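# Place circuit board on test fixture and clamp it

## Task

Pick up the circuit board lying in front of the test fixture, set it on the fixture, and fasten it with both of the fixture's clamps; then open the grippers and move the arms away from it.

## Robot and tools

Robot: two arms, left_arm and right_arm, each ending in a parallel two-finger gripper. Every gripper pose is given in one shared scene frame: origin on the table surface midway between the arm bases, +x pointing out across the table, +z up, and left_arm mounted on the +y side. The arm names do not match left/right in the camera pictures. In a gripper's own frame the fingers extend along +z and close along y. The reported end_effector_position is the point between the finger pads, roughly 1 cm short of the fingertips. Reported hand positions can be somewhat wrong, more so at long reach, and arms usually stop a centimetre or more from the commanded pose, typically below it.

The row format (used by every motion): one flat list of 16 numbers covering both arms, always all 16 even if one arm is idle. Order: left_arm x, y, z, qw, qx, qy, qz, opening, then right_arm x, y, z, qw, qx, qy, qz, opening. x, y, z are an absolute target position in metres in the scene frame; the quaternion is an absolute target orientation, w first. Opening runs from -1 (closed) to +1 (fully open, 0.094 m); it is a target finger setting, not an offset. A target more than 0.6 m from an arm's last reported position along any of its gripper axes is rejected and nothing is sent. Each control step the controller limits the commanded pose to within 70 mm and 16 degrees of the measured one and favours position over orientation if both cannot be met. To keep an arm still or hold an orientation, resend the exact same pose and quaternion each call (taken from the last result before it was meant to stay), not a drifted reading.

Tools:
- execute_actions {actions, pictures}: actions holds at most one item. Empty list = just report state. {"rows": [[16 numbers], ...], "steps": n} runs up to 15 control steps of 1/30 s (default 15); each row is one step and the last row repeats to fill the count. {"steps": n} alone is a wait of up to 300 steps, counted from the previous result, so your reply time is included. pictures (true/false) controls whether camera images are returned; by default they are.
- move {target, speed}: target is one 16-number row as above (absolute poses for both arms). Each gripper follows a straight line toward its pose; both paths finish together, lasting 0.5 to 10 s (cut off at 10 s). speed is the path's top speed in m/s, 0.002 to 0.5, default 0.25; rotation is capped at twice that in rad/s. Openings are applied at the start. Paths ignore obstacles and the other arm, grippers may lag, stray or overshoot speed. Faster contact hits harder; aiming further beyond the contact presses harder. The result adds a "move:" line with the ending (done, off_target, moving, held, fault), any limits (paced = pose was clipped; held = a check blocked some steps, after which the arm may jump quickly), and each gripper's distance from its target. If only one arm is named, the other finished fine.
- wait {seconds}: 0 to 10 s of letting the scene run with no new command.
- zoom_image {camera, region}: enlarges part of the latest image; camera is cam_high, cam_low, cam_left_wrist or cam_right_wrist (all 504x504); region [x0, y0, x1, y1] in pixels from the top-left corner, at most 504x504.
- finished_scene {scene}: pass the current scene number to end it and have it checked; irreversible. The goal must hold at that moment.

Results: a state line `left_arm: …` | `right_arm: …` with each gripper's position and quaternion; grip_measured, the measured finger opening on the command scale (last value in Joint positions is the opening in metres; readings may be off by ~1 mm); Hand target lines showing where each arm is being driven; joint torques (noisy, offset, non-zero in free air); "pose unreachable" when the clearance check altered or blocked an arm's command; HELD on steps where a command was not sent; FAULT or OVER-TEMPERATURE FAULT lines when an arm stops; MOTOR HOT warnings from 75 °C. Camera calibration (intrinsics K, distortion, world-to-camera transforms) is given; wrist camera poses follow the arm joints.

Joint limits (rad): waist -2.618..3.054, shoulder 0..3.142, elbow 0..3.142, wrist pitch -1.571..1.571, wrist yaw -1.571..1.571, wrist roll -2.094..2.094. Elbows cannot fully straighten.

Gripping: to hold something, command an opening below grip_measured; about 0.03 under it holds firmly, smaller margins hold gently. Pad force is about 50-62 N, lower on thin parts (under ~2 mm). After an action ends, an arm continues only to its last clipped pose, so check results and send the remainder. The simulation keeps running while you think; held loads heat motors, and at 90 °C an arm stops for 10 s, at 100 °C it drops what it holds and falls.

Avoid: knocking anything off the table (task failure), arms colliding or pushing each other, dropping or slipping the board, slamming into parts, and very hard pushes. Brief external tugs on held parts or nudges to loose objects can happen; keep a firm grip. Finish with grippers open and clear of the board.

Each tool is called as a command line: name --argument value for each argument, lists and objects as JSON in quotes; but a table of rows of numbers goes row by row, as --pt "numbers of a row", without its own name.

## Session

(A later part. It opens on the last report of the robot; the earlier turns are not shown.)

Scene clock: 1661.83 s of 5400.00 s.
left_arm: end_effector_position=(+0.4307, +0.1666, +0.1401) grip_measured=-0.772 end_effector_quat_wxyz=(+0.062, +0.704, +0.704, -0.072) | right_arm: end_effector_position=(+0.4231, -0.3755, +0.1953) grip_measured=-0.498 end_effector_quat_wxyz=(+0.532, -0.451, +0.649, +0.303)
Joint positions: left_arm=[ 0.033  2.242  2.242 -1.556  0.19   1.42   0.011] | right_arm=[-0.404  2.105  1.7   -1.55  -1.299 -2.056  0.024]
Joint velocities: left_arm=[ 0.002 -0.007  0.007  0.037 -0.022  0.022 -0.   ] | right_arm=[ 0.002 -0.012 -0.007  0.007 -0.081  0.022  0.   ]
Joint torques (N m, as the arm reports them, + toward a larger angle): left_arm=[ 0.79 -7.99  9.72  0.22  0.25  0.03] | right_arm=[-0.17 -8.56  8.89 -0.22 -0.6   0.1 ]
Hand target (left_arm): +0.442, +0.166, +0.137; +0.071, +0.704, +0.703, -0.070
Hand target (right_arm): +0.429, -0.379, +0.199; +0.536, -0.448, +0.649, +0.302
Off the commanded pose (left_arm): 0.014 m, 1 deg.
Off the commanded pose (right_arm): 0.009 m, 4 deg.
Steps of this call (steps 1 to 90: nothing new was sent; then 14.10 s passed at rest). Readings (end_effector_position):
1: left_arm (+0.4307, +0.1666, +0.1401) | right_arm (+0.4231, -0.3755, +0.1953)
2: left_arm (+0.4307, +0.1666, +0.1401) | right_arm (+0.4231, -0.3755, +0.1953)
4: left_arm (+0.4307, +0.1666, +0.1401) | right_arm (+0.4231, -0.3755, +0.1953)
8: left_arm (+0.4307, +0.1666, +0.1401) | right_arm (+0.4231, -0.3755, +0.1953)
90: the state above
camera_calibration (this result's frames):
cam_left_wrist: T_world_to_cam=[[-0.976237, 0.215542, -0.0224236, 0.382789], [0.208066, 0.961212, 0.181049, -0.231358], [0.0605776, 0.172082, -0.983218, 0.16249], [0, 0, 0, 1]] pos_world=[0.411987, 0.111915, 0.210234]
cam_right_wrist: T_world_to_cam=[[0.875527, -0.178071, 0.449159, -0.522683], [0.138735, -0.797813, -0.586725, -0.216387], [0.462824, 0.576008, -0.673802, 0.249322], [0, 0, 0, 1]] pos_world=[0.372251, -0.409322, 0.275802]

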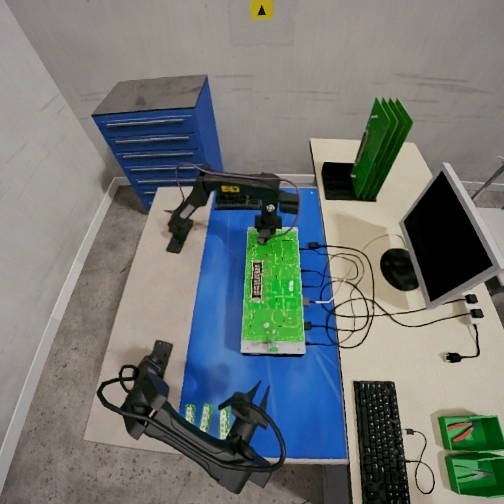

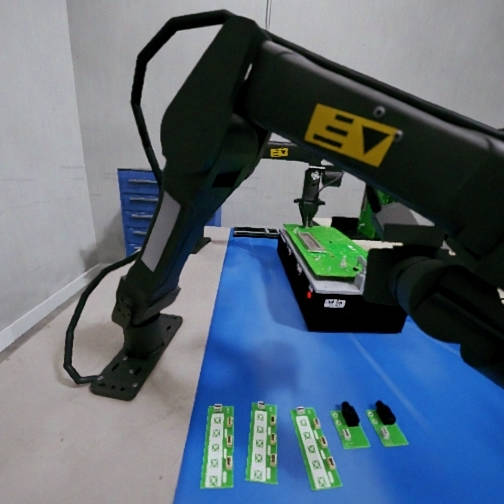

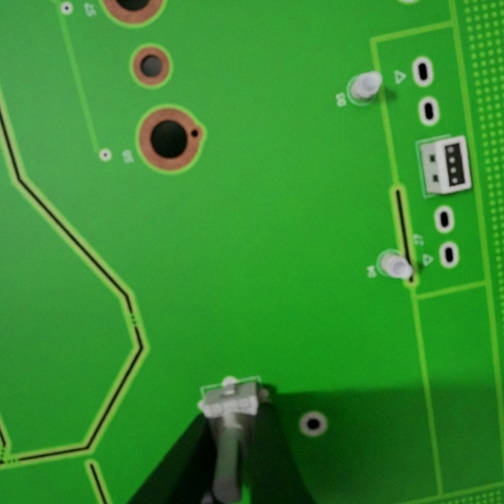

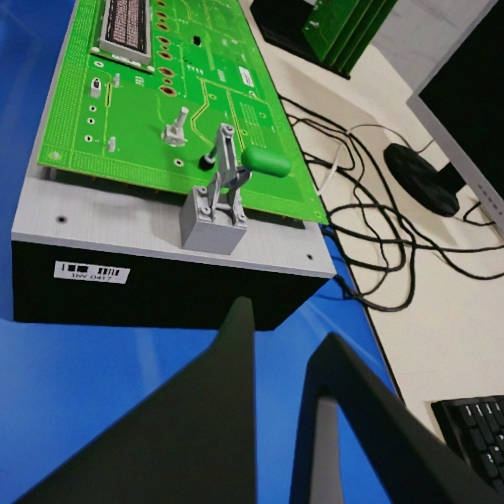

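Release and look.

move --target '[0.432,0.166,0.141,0.07,0.70,0.70,-0.07,-0.3,0.43,-0.38,0.20,0.53,-0.46,0.63,0.33,-0.5]' --speed 0.05

move --target '[0.432,0.166,0.20,0.07,0.70,0.70,-0.07,-0.3,0.43,-0.38,0.20,0.53,-0.46,0.63,0.33,-0.5]' --speed 0.1

move --target '[0.49,0.22,0.23,0.1,0.70,0.70,-0.04,0.6,0.43,-0.38,0.20,0.53,-0.46,0.63,0.33,-0.5]' --speed 0.1

Scene clock: 1669.63 s of 5400.00 s.
left_arm: end_effector_position=(+0.4212, +0.1633, +0.1382) grip_measured=-0.306 end_effector_quat_wxyz=(+0.055, +0.686, +0.720, -0.087) | right_arm: end_effector_position=(+0.4231, -0.3755, +0.1952) grip_measured=-0.498 end_effector_quat_wxyz=(+0.532, -0.450, +0.650, +0.304)
Joint positions: left_arm=[ 0.028  2.221  2.198 -1.556  0.205  1.369  0.033] | right_arm=[-0.404  2.105  1.7   -1.55  -1.298 -2.054  0.024]
Joint velocities: left_arm=[ 0.002  0.007 -0.012  0.022 -0.051  0.066  0.   ] | right_arm=[ 0.002 -0.002  0.007 -0.081  0.037 -0.037  0.   ]
Joint torques (N m, as the arm reports them, + toward a larger angle): left_arm=[  0.64 -10.21   7.59   0.27   0.03   0.45] | right_arm=[-0.2  -8.42  9.26 -0.22 -0.61  0.09]
Hand target (left_arm): +0.432, +0.166, +0.141; +0.070, +0.703, +0.704, -0.070
Hand target (right_arm): +0.430, -0.380, +0.200; +0.536, -0.447, +0.649, +0.302
Off the commanded pose (left_arm): 0.011 m, 4 deg.
Off the commanded pose (right_arm): 0.010 m, 4 deg.
joint sent to its limit (right arm) — the command would take joint 4 (wrist pitch) past its lower limit, so that joint was sent only as far as its limit.
After step 90, 3.87 s passed at rest.
move: off_target (left_arm, right_arm)
camera_calibration (this result's frames):
cam_left_wrist: T_world_to_cam=[[-0.985178, 0.171215, 0.0104686, 0.380635], [0.170595, 0.971578, 0.164117, -0.209431], [0.0179281, 0.16347, -0.986385, 0.181533], [0, 0, 0, 1]] pos_world=[0.407466, 0.108633, 0.209448]
cam_right_wrist: T_world_to_cam=[[0.876297, -0.178584, 0.447449, -0.522815], [0.137382, -0.797569, -0.587376, -0.21563], [0.461768, 0.576187, -0.674373, 0.249922], [0, 0, 0, 1]] pos_world=[0.372359, -0.409348, 0.275818]

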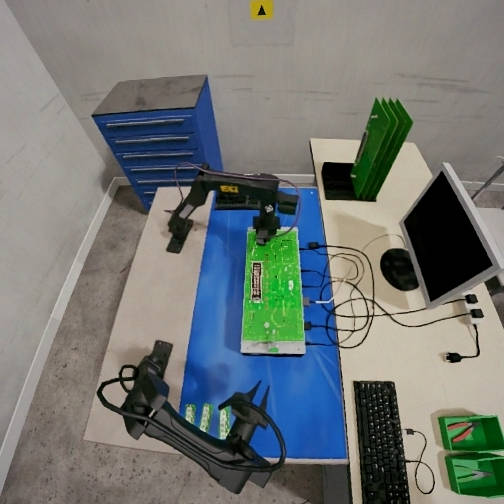

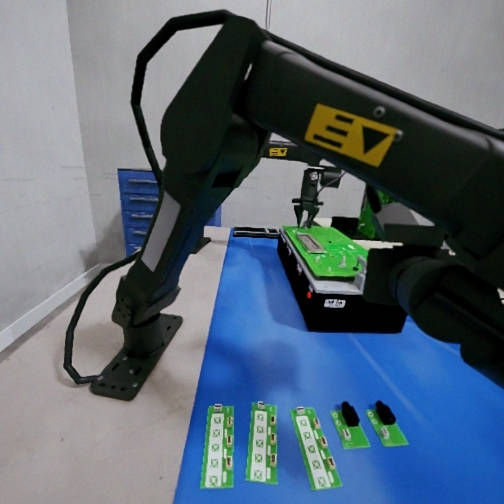

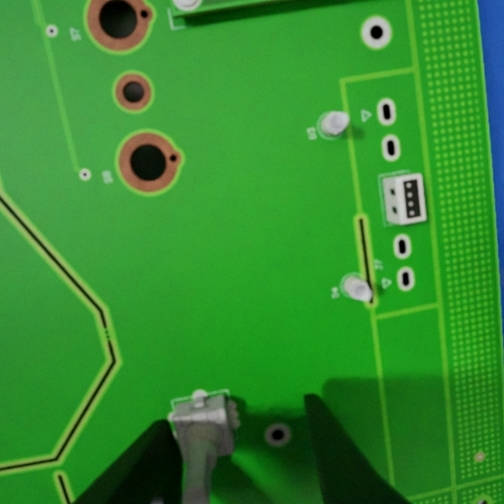

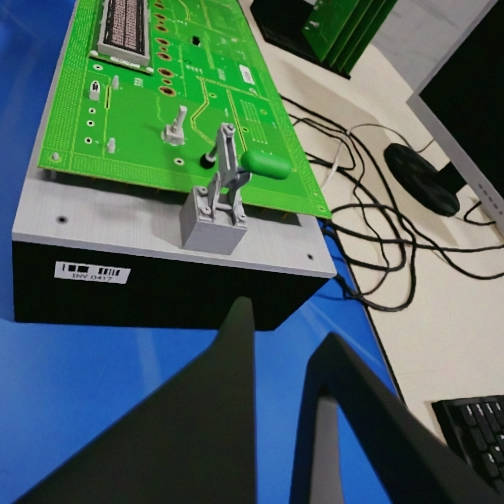

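Scene clock: 1670.63 s of 5400.00 s.
left_arm: end_effector_position=(+0.4299, +0.1623, +0.1900) grip_measured=-0.302 end_effector_quat_wxyz=(+0.117, +0.696, +0.708, -0.041) | right_arm: end_effector_position=(+0.4231, -0.3755, +0.1952) grip_measured=-0.498 end_effector_quat_wxyz=(+0.532, -0.450, +0.650, +0.304)
Joint positions: left_arm=[ 0.028  2.14   2.269 -1.555  0.204  1.385  0.033] | right_arm=[-0.404  2.105  1.7   -1.55  -1.298 -2.054  0.024]
Joint velocities: left_arm=[-0.007  0.007 -0.007  0.037 -0.037 -0.007 -0.   ] | right_arm=[ 0.002 -0.002 -0.007 -0.066  0.037 -0.022 -0.   ]
Joint torques (N m, as the arm reports them, + toward a larger angle): left_arm=[  0.96 -11.11   6.98   0.37   0.2    0.04] | right_arm=[-0.2  -8.43  9.23 -0.22 -0.62  0.06]
Hand target (left_arm): +0.432, +0.166, +0.200; +0.129, +0.695, +0.706, -0.032
Hand target (right_arm): +0.430, -0.380, +0.200; +0.536, -0.447, +0.649, +0.302
Off the commanded pose (left_arm): 0.011 m, 6 deg.
Off the commanded pose (right_arm): 0.010 m, 4 deg.
joint sent to its limit (left arm) — the command would take joint 4 (wrist pitch) past its lower limit, so that joint was sent only as far as its limit.
joint sent to its limit (right arm) — the command would take joint 4 (wrist pitch) past its lower limit, so that joint was sent only as far as its limit.
move: off_target (left_arm, right_arm)
camera_calibration (this result's frames):
cam_left_wrist: T_world_to_cam=[[-0.971931, 0.18465, -0.145787, 0.4106], [0.159395, 0.972603, 0.169221, -0.214753], [0.17304, 0.141233, -0.974736, 0.16736], [0, 0, 0, 1]] pos_world=[0.404346, 0.109415, 0.259333]
cam_right_wrist: T_world_to_cam=[[0.876537, -0.178479, 0.44702, -0.52274], [0.137116, -0.797646, -0.587334, -0.215588], [0.461391, 0.576113, -0.674694, 0.250091], [0, 0, 0, 1]] pos_world=[0.372372, -0.409342, 0.275789]

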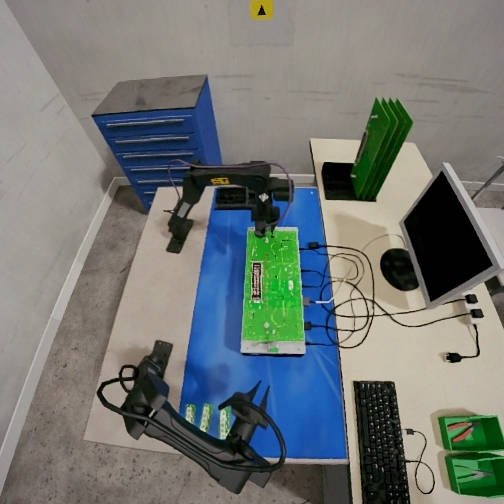

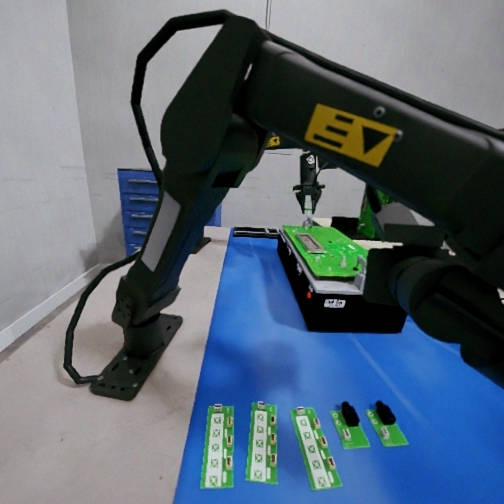

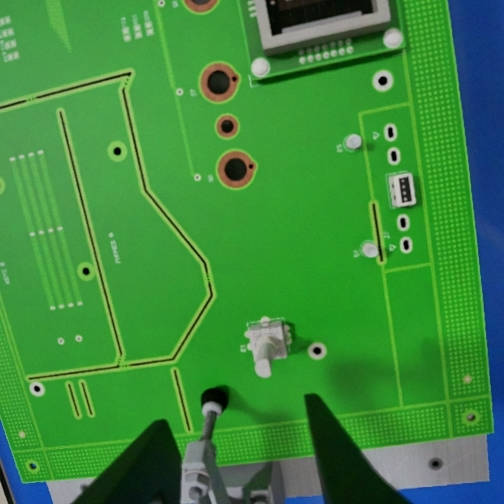

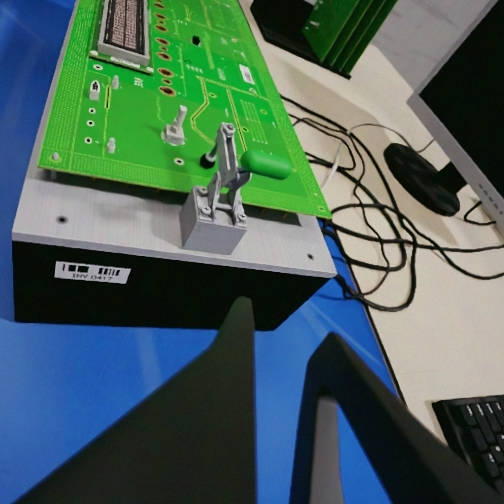

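Scene clock: 1671.90 s of 5400.00 s.
left_arm: end_effector_position=(+0.4861, +0.2217, +0.2361) grip_measured=+0.598 end_effector_quat_wxyz=(+0.199, +0.681, +0.703, +0.046) | right_arm: end_effector_position=(+0.4230, -0.3755, +0.1951) grip_measured=-0.498 end_effector_quat_wxyz=(+0.531, -0.450, +0.650, +0.304)
Joint positions: left_arm=[ 0.169  2.229  2.566 -1.548  0.204  1.488  0.075] | right_arm=[-0.404  2.105  1.7   -1.55  -1.297 -2.054  0.024]
Joint velocities: left_arm=[-0.002  0.002 -0.002 -0.022  0.007  0.022  0.001] | right_arm=[-0.017  0.012  0.002  0.007  0.081  0.022  0.001]
Joint torques (N m, as the arm reports them, + toward a larger angle): left_arm=[ 0.42 -8.8   7.19  0.7   0.19  0.02] | right_arm=[-0.19 -8.43  9.25 -0.22 -0.63  0.11]
Hand target (left_arm): +0.489, +0.221, +0.230; +0.197, +0.684, +0.702, +0.039
Hand target (right_arm): +0.430, -0.380, +0.200; +0.536, -0.448, +0.649, +0.302
Off the commanded pose (left_arm): 0.007 m, 15 deg.
Off the commanded pose (right_arm): 0.010 m, 4 deg.
joint sent to its limit (left arm) — the command would take joint 4 (wrist pitch) past its lower limit, so that joint was sent only as far as its limit.
joint sent to its limit (right arm) — the command would take joint 4 (wrist pitch) past its lower limit, so that joint was sent only as far as its limit.
move: off_target (left_arm, right_arm)
camera_calibration (this result's frames):
cam_left_wrist: T_world_to_cam=[[-0.917548, 0.146723, -0.369564, 0.495776], [0.0745845, 0.976441, 0.202485, -0.256798], [0.390567, 0.158226, -0.906875, 0.0686556], [0, 0, 0, 1]] pos_world=[0.447237, 0.167144, 0.297481]
cam_right_wrist: T_world_to_cam=[[0.876754, -0.177959, 0.446804, -0.522487], [0.137126, -0.797961, -0.586903, -0.215862], [0.460976, 0.575838, -0.675212, 0.250214], [0, 0, 0, 1]] pos_world=[0.37235, -0.409313, 0.275706]

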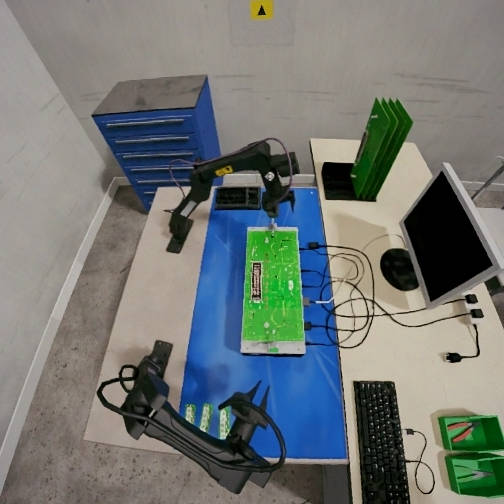

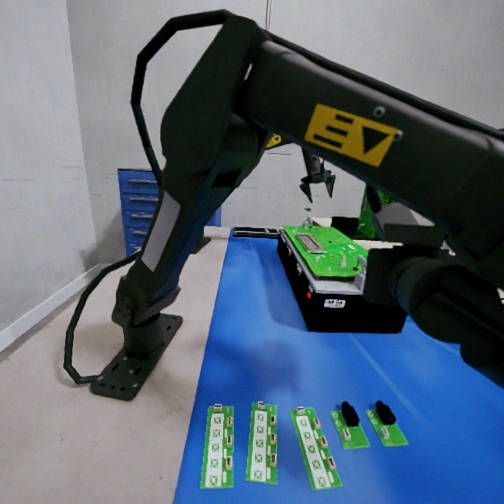

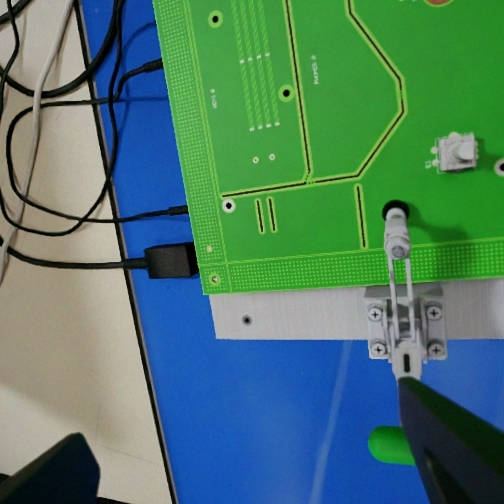

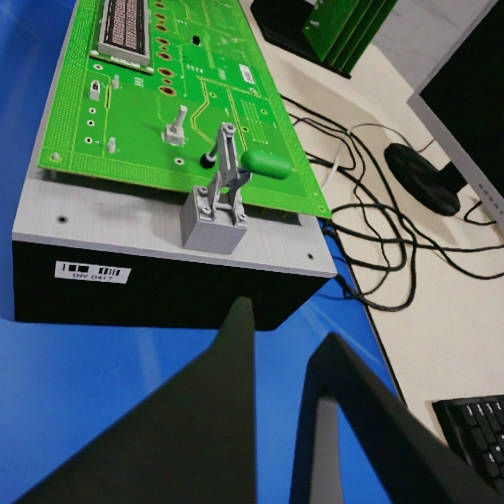

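zoom_image --camera "cam_left_wrist" --region '[170,170,290,340]'

zoom_image --camera "cam_right_wrist" --region '[20,120,140,200]'

Region (170, 170, 290, 340) of cam_left_wrist's 504x504 image, scaled by 2.965, with more detail than that image has; it fills the left 356 columns of this view, and the rest is white.

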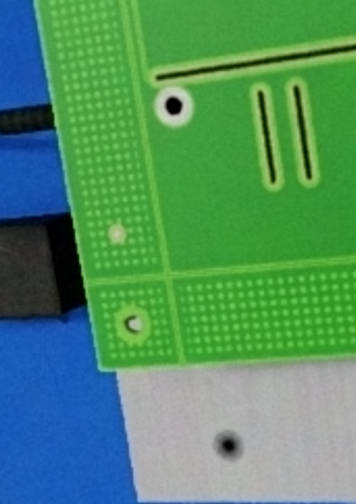

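Region (20, 120, 140, 200) of cam_right_wrist's 504x504 image, scaled by 4.200, with more detail than that image has.

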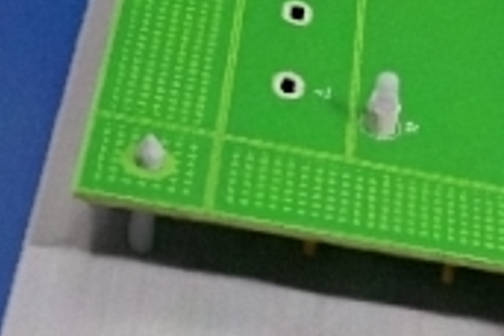

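move --target '[0.46,0.34,0.20,0.07,0.70,0.70,-0.07,-0.8,0.46,-0.35,0.21,-0.07,0.70,-0.70,0.07,-0.8]' --speed 0.15

move --target '[0.46,0.335,0.147,0.07,0.70,0.70,-0.07,-0.8,0.46,-0.345,0.155,-0.07,0.70,-0.70,0.07,-0.8]' --speed 0.08

move --target '[0.46,0.24,0.16,0.07,0.70,0.70,-0.07,-0.8,0.46,-0.235,0.175,-0.07,0.70,-0.70,0.07,-0.8]' --speed 0.04

Scene clock: 1688.37 s of 5400.00 s.
left_arm: end_effector_position=(+0.4639, +0.3390, +0.1913) grip_measured=-0.798 end_effector_quat_wxyz=(+0.144, +0.690, +0.709, +0.028) | right_arm: end_effector_position=(+0.4614, -0.3536, +0.2093) grip_measured=-0.798 end_effector_quat_wxyz=(-0.076, +0.697, -0.708, +0.079)
Joint positions: left_arm=[ 0.427  2.229  2.41  -1.548  0.214  1.765  0.009] | right_arm=[ 0.099  2.088  2.272 -1.534 -0.005 -1.601  0.009]
Joint velocities: left_arm=[-0.007 -0.002  0.002 -0.066 -0.081  0.066 -0.001] | right_arm=[-0.007 -0.007  0.022 -0.066  0.051  0.066  0.001]
Joint torques (N m, as the arm reports them, + toward a larger angle): left_arm=[  0.39 -12.6    4.71   0.44   0.16   0.01] | right_arm=[ 0.36 -9.12  8.67  0.7   0.09  0.09]
Hand target (left_arm): +0.457, +0.340, +0.199; +0.145, +0.690, +0.708, +0.032
Hand target (right_arm): +0.463, -0.353, +0.212; -0.074, +0.696, -0.710, +0.082
Off the commanded pose (left_arm): 0.010 m, 14 deg.
Off the commanded pose (right_arm): 0.004 m, 2 deg.
joint sent to its limit (left arm) — the command would take joint 4 (wrist pitch) past its lower limit, so that joint was sent only as far as its limit.
After step 90, 8.57 s passed at rest.
move: off_target (left_arm)
camera_calibration (this result's frames):
cam_left_wrist: T_world_to_cam=[[-0.94972, 0.168974, -0.26359, 0.428803], [0.103387, 0.963894, 0.245395, -0.37793], [0.295538, 0.205805, -0.9329, 0.0510305], [0, 0, 0, 1]] pos_world=[0.431235, 0.281326, 0.253377]
cam_right_wrist: T_world_to_cam=[[0.912678, 0.395842, 0.10163, -0.300091], [0.272489, -0.774748, 0.57054, -0.491825], [0.304581, -0.493026, -0.814957, -0.0470196], [0, 0, 0, 1]] pos_world=[0.422224, -0.285433, 0.272785]

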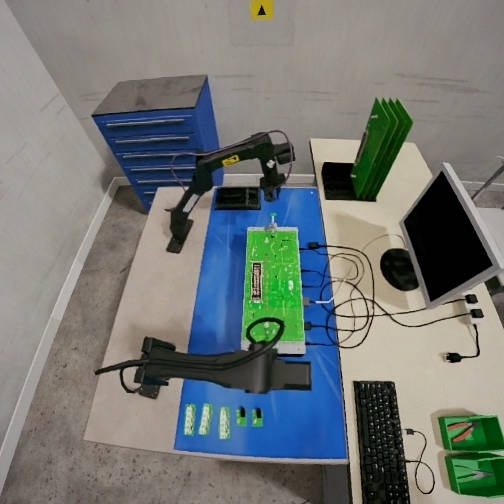

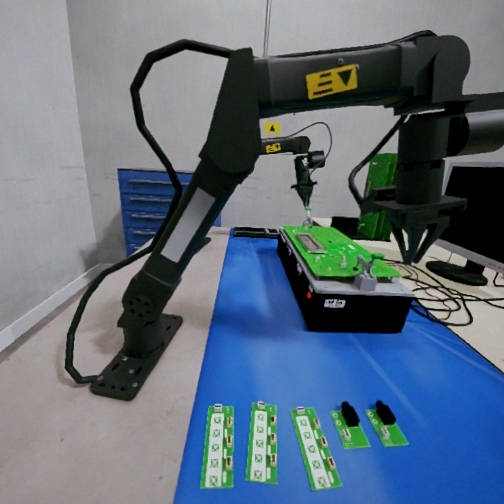

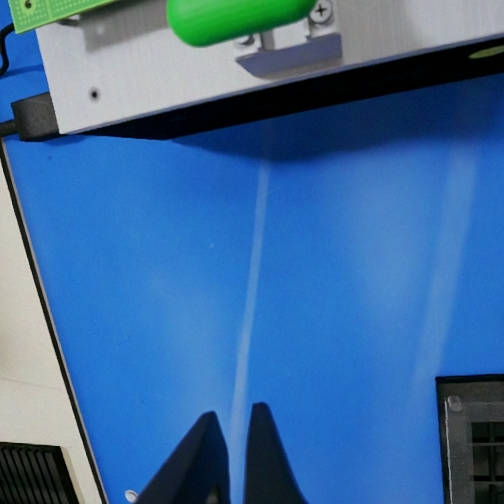

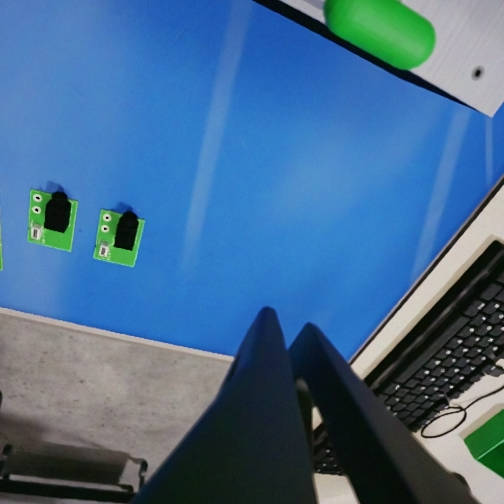

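Scene clock: 1690.33 s of 5400.00 s.
left_arm: end_effector_position=(+0.4624, +0.3383, +0.1598) grip_measured=-0.798 end_effector_quat_wxyz=(+0.119, +0.695, +0.709, -0.003) | right_arm: end_effector_position=(+0.4637, -0.3495, +0.1500) grip_measured=-0.798 end_effector_quat_wxyz=(-0.067, +0.702, -0.706, +0.068)
Joint positions: left_arm=[ 0.422  2.281  2.38  -1.548  0.205  1.778  0.009] | right_arm=[ 0.109  2.047  1.969 -1.302 -0.004 -1.601  0.009]
Joint velocities: left_arm=[ 0.002  0.002  0.007  0.007 -0.066 -0.022  0.001] | right_arm=[ 0.002  0.002 -0.002 -0.022 -0.051  0.022 -0.   ]
Joint torques (N m, as the arm reports them, + toward a larger angle): left_arm=[-0.75 -9.46  4.79  0.27  0.17  0.05] | right_arm=[  0.5  -12.26   5.     0.82   0.     0.04]
Hand target (left_arm): +0.459, +0.335, +0.147; +0.107, +0.699, +0.707, -0.021
Hand target (right_arm): +0.459, -0.345, +0.155; -0.070, +0.704, -0.703, +0.071
Off the commanded pose (left_arm): 0.013 m, 10 deg.
Off the commanded pose (right_arm): 0.008 m, 1 deg.
joint sent to its limit (left arm) — the command would take joint 4 (wrist pitch) past its lower limit, so that joint was sent only as far as its limit.
move: off_target (left_arm)
camera_calibration (this result's frames):
cam_left_wrist: T_world_to_cam=[[-0.965075, 0.181697, -0.188721, 0.41006], [0.13694, 0.964016, 0.227861, -0.382132], [0.223331, 0.19406, -0.95523, 0.0632248], [0, 0, 0, 1]] pos_world=[0.433948, 0.281605, 0.224854]
cam_right_wrist: T_world_to_cam=[[0.911363, 0.40474, 0.0748469, -0.290069], [0.296937, -0.772437, 0.561399, -0.464508], [0.285036, -0.489414, -0.824153, -0.0823554], [0, 0, 0, 1]] pos_world=[0.425762, -0.281707, 0.214612]

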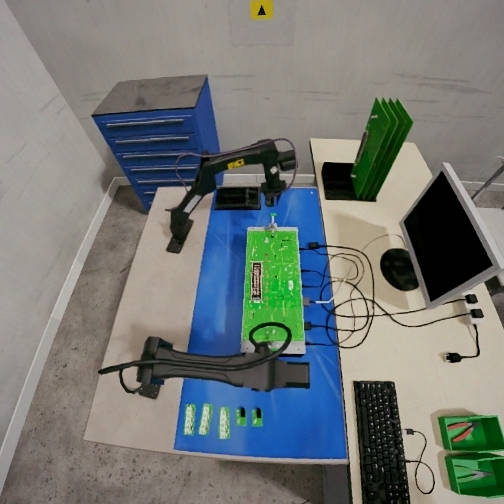

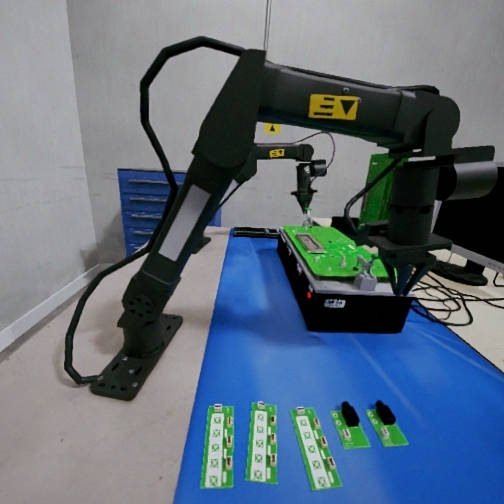

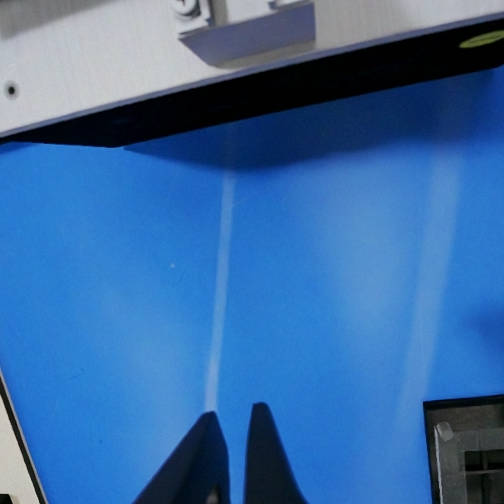

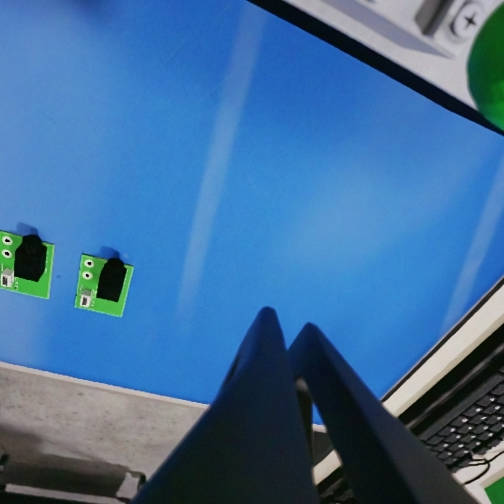

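Scene clock: 1693.57 s of 5400.00 s.
left_arm: end_effector_position=(+0.4679, +0.2742, +0.1581) grip_measured=-0.798 end_effector_quat_wxyz=(+0.083, +0.694, +0.715, +0.008) | right_arm: end_effector_position=(+0.4544, -0.2858, +0.1816) grip_measured=-0.798 end_effector_quat_wxyz=(-0.021, +0.684, -0.719, +0.120)
Joint positions: left_arm=[ 0.247  2.279  2.38  -1.547  0.112  1.598  0.009] | right_arm=[ 0.332  2.072  2.128 -1.459  0.178 -1.351  0.009]
Joint velocities: left_arm=[ 0.002 -0.002  0.002 -0.022 -0.095 -0.051 -0.   ] | right_arm=[ 0.007  0.002  0.017 -0.037  0.022 -0.022  0.   ]
Joint torques (N m, as the arm reports them, + toward a larger angle): left_arm=[ -3.96 -12.02   4.38   0.32   1.    -0.24] | right_arm=[ 3.56 -7.82  8.47  1.05 -1.24  0.12]
Hand target (left_arm): +0.462, +0.241, +0.160; +0.108, +0.701, +0.705, -0.030
Hand target (right_arm): +0.459, -0.236, +0.177; -0.070, +0.704, -0.703, +0.073
Off the commanded pose (left_arm): 0.035 m, 9 deg.
Off the commanded pose (right_arm): 0.052 m, 8 deg.
joint sent to its limit (left arm) — the command would take joint 4 (wrist pitch) past its lower limit, so that joint was sent only as far as its limit.
move: off_target (left_arm, right_arm)
camera_calibration (this result's frames):
cam_left_wrist: T_world_to_cam=[[-0.973286, 0.180357, -0.142073, 0.423509], [0.13421, 0.948995, 0.285299, -0.324418], [0.186283, 0.25861, -0.94785, 0.0712526], [0, 0, 0, 1]] pos_world=[0.442462, 0.213062, 0.220262]
cam_right_wrist: T_world_to_cam=[[0.932027, 0.360937, 0.0324083, -0.323903], [0.250322, -0.705888, 0.662617, -0.408535], [0.262039, -0.609464, -0.748257, -0.0601503], [0, 0, 0, 1]] pos_world=[0.419913, -0.208131, 0.236191]

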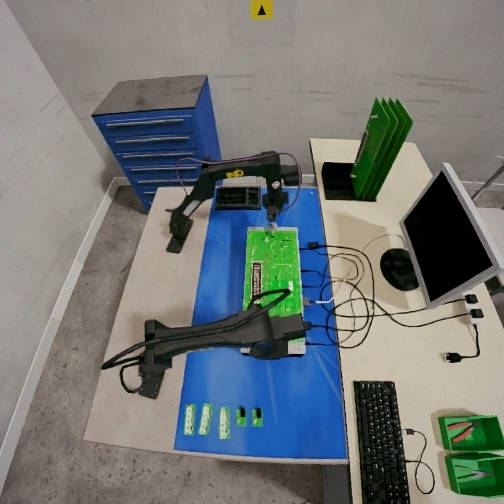

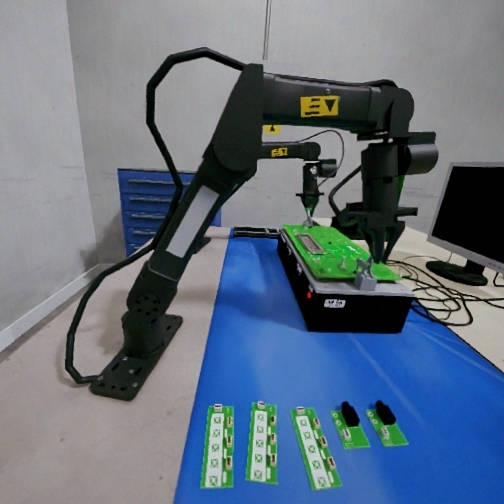

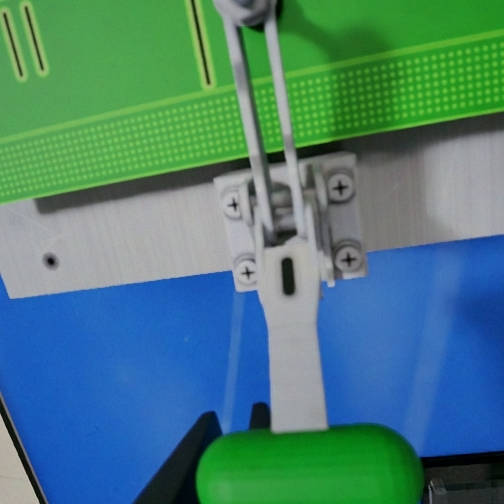

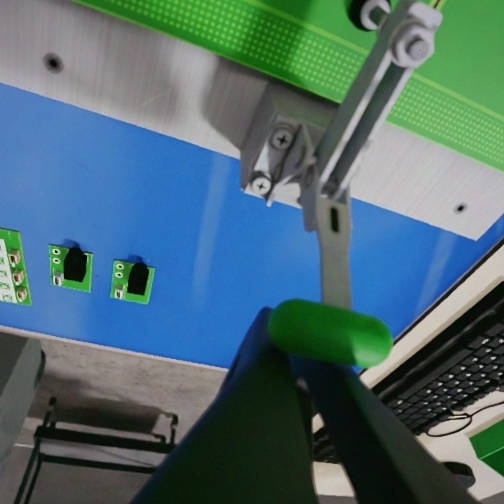

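move --target '[0.46,0.19,0.175,0.07,0.70,0.70,-0.07,-0.8,0.46,-0.19,0.19,-0.07,0.70,-0.70,0.07,-0.8]' --speed 0.04

zoom_image --camera "cam_left_wrist" --region '[0,0,252,252]'

Scene clock: 1702.30 s of 5400.00 s.
left_arm: end_effector_position=(+0.4663, +0.2665, +0.1795) grip_measured=-0.799 end_effector_quat_wxyz=(+0.033, +0.675, +0.731, +0.096) | right_arm: end_effector_position=(+0.4610, -0.1931, +0.1832) grip_measured=-0.798 end_effector_quat_wxyz=(-0.064, +0.706, -0.701, +0.076)
Joint positions: left_arm=[ 0.147  2.23   2.38  -1.545 -0.103  1.466  0.009] | right_arm=[ 0.492  2.22   2.379 -1.55   0.082 -1.238  0.009]
Joint velocities: left_arm=[-0.017  0.002 -0.017  0.037 -0.051 -0.095 -0.002] | right_arm=[ 0.012 -0.017  0.002  0.007 -0.022 -0.022 -0.001]
Joint torques (N m, as the arm reports them, + toward a larger angle): left_arm=[ -7.77 -10.75   5.7    0.37   2.33  -0.18] | right_arm=[ -0.03 -10.89   8.52   0.65  -0.1    0.09]
Hand target (left_arm): +0.458, +0.195, +0.179; +0.098, +0.700, +0.708, +0.007
Hand target (right_arm): +0.461, -0.190, +0.189; -0.073, +0.703, -0.703, +0.072
Off the commanded pose (left_arm): 0.077 m, 20 deg; orientation clipped at the last step of the last action.
Off the commanded pose (right_arm): 0.008 m, 1 deg.
joint sent to its limit (left arm) — the command would take joint 4 (wrist pitch) past its lower limit, so that joint was sent only as far as its limit.
joint sent to its limit (right arm) — the command would take joint 4 (wrist pitch) past its lower limit, so that joint was sent only as far as its limit.
After step 90, 2.33 s passed at rest.
move: off_target (left_arm); limits=paced
camera_calibration (this result's frames):
cam_left_wrist: T_world_to_cam=[[-0.976633, 0.146634, -0.15712, 0.439607], [0.0573616, 0.882411, 0.46697, -0.301983], [0.207118, 0.447045, -0.870203, 0.0199406], [0, 0, 0, 1]] pos_world=[0.442527, 0.193098, 0.22744]
cam_right_wrist: T_world_to_cam=[[0.906287, 0.416117, 0.0740964, -0.34861], [0.301755, -0.759765, 0.575935, -0.364034], [0.295952, -0.499603, -0.814131, 0.0134839], [0, 0, 0, 1]] pos_world=[0.421799, -0.124781, 0.246468]

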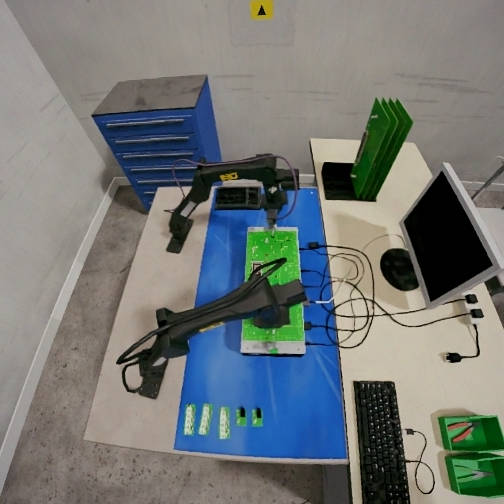

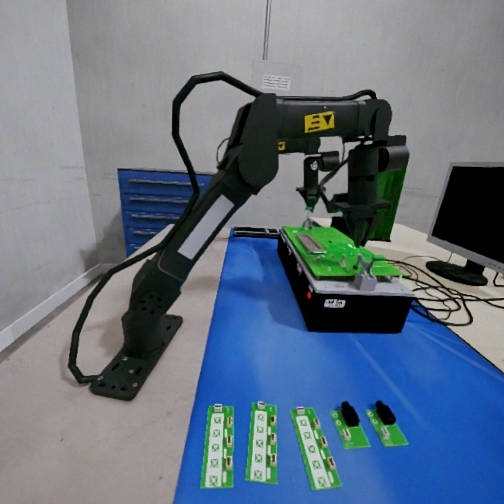

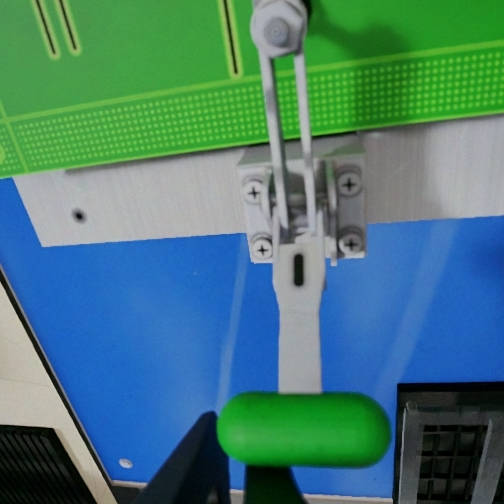

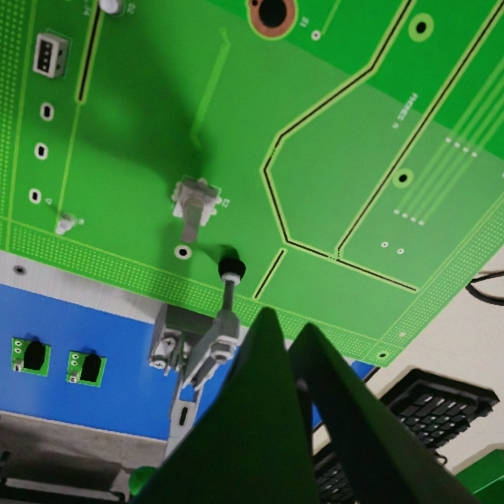

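Region (0, 0, 252, 252) of cam_left_wrist's 504x504 image, scaled by 2.000, with more detail than that image has.

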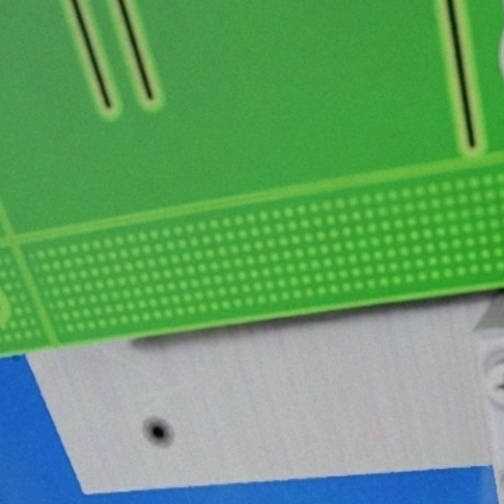

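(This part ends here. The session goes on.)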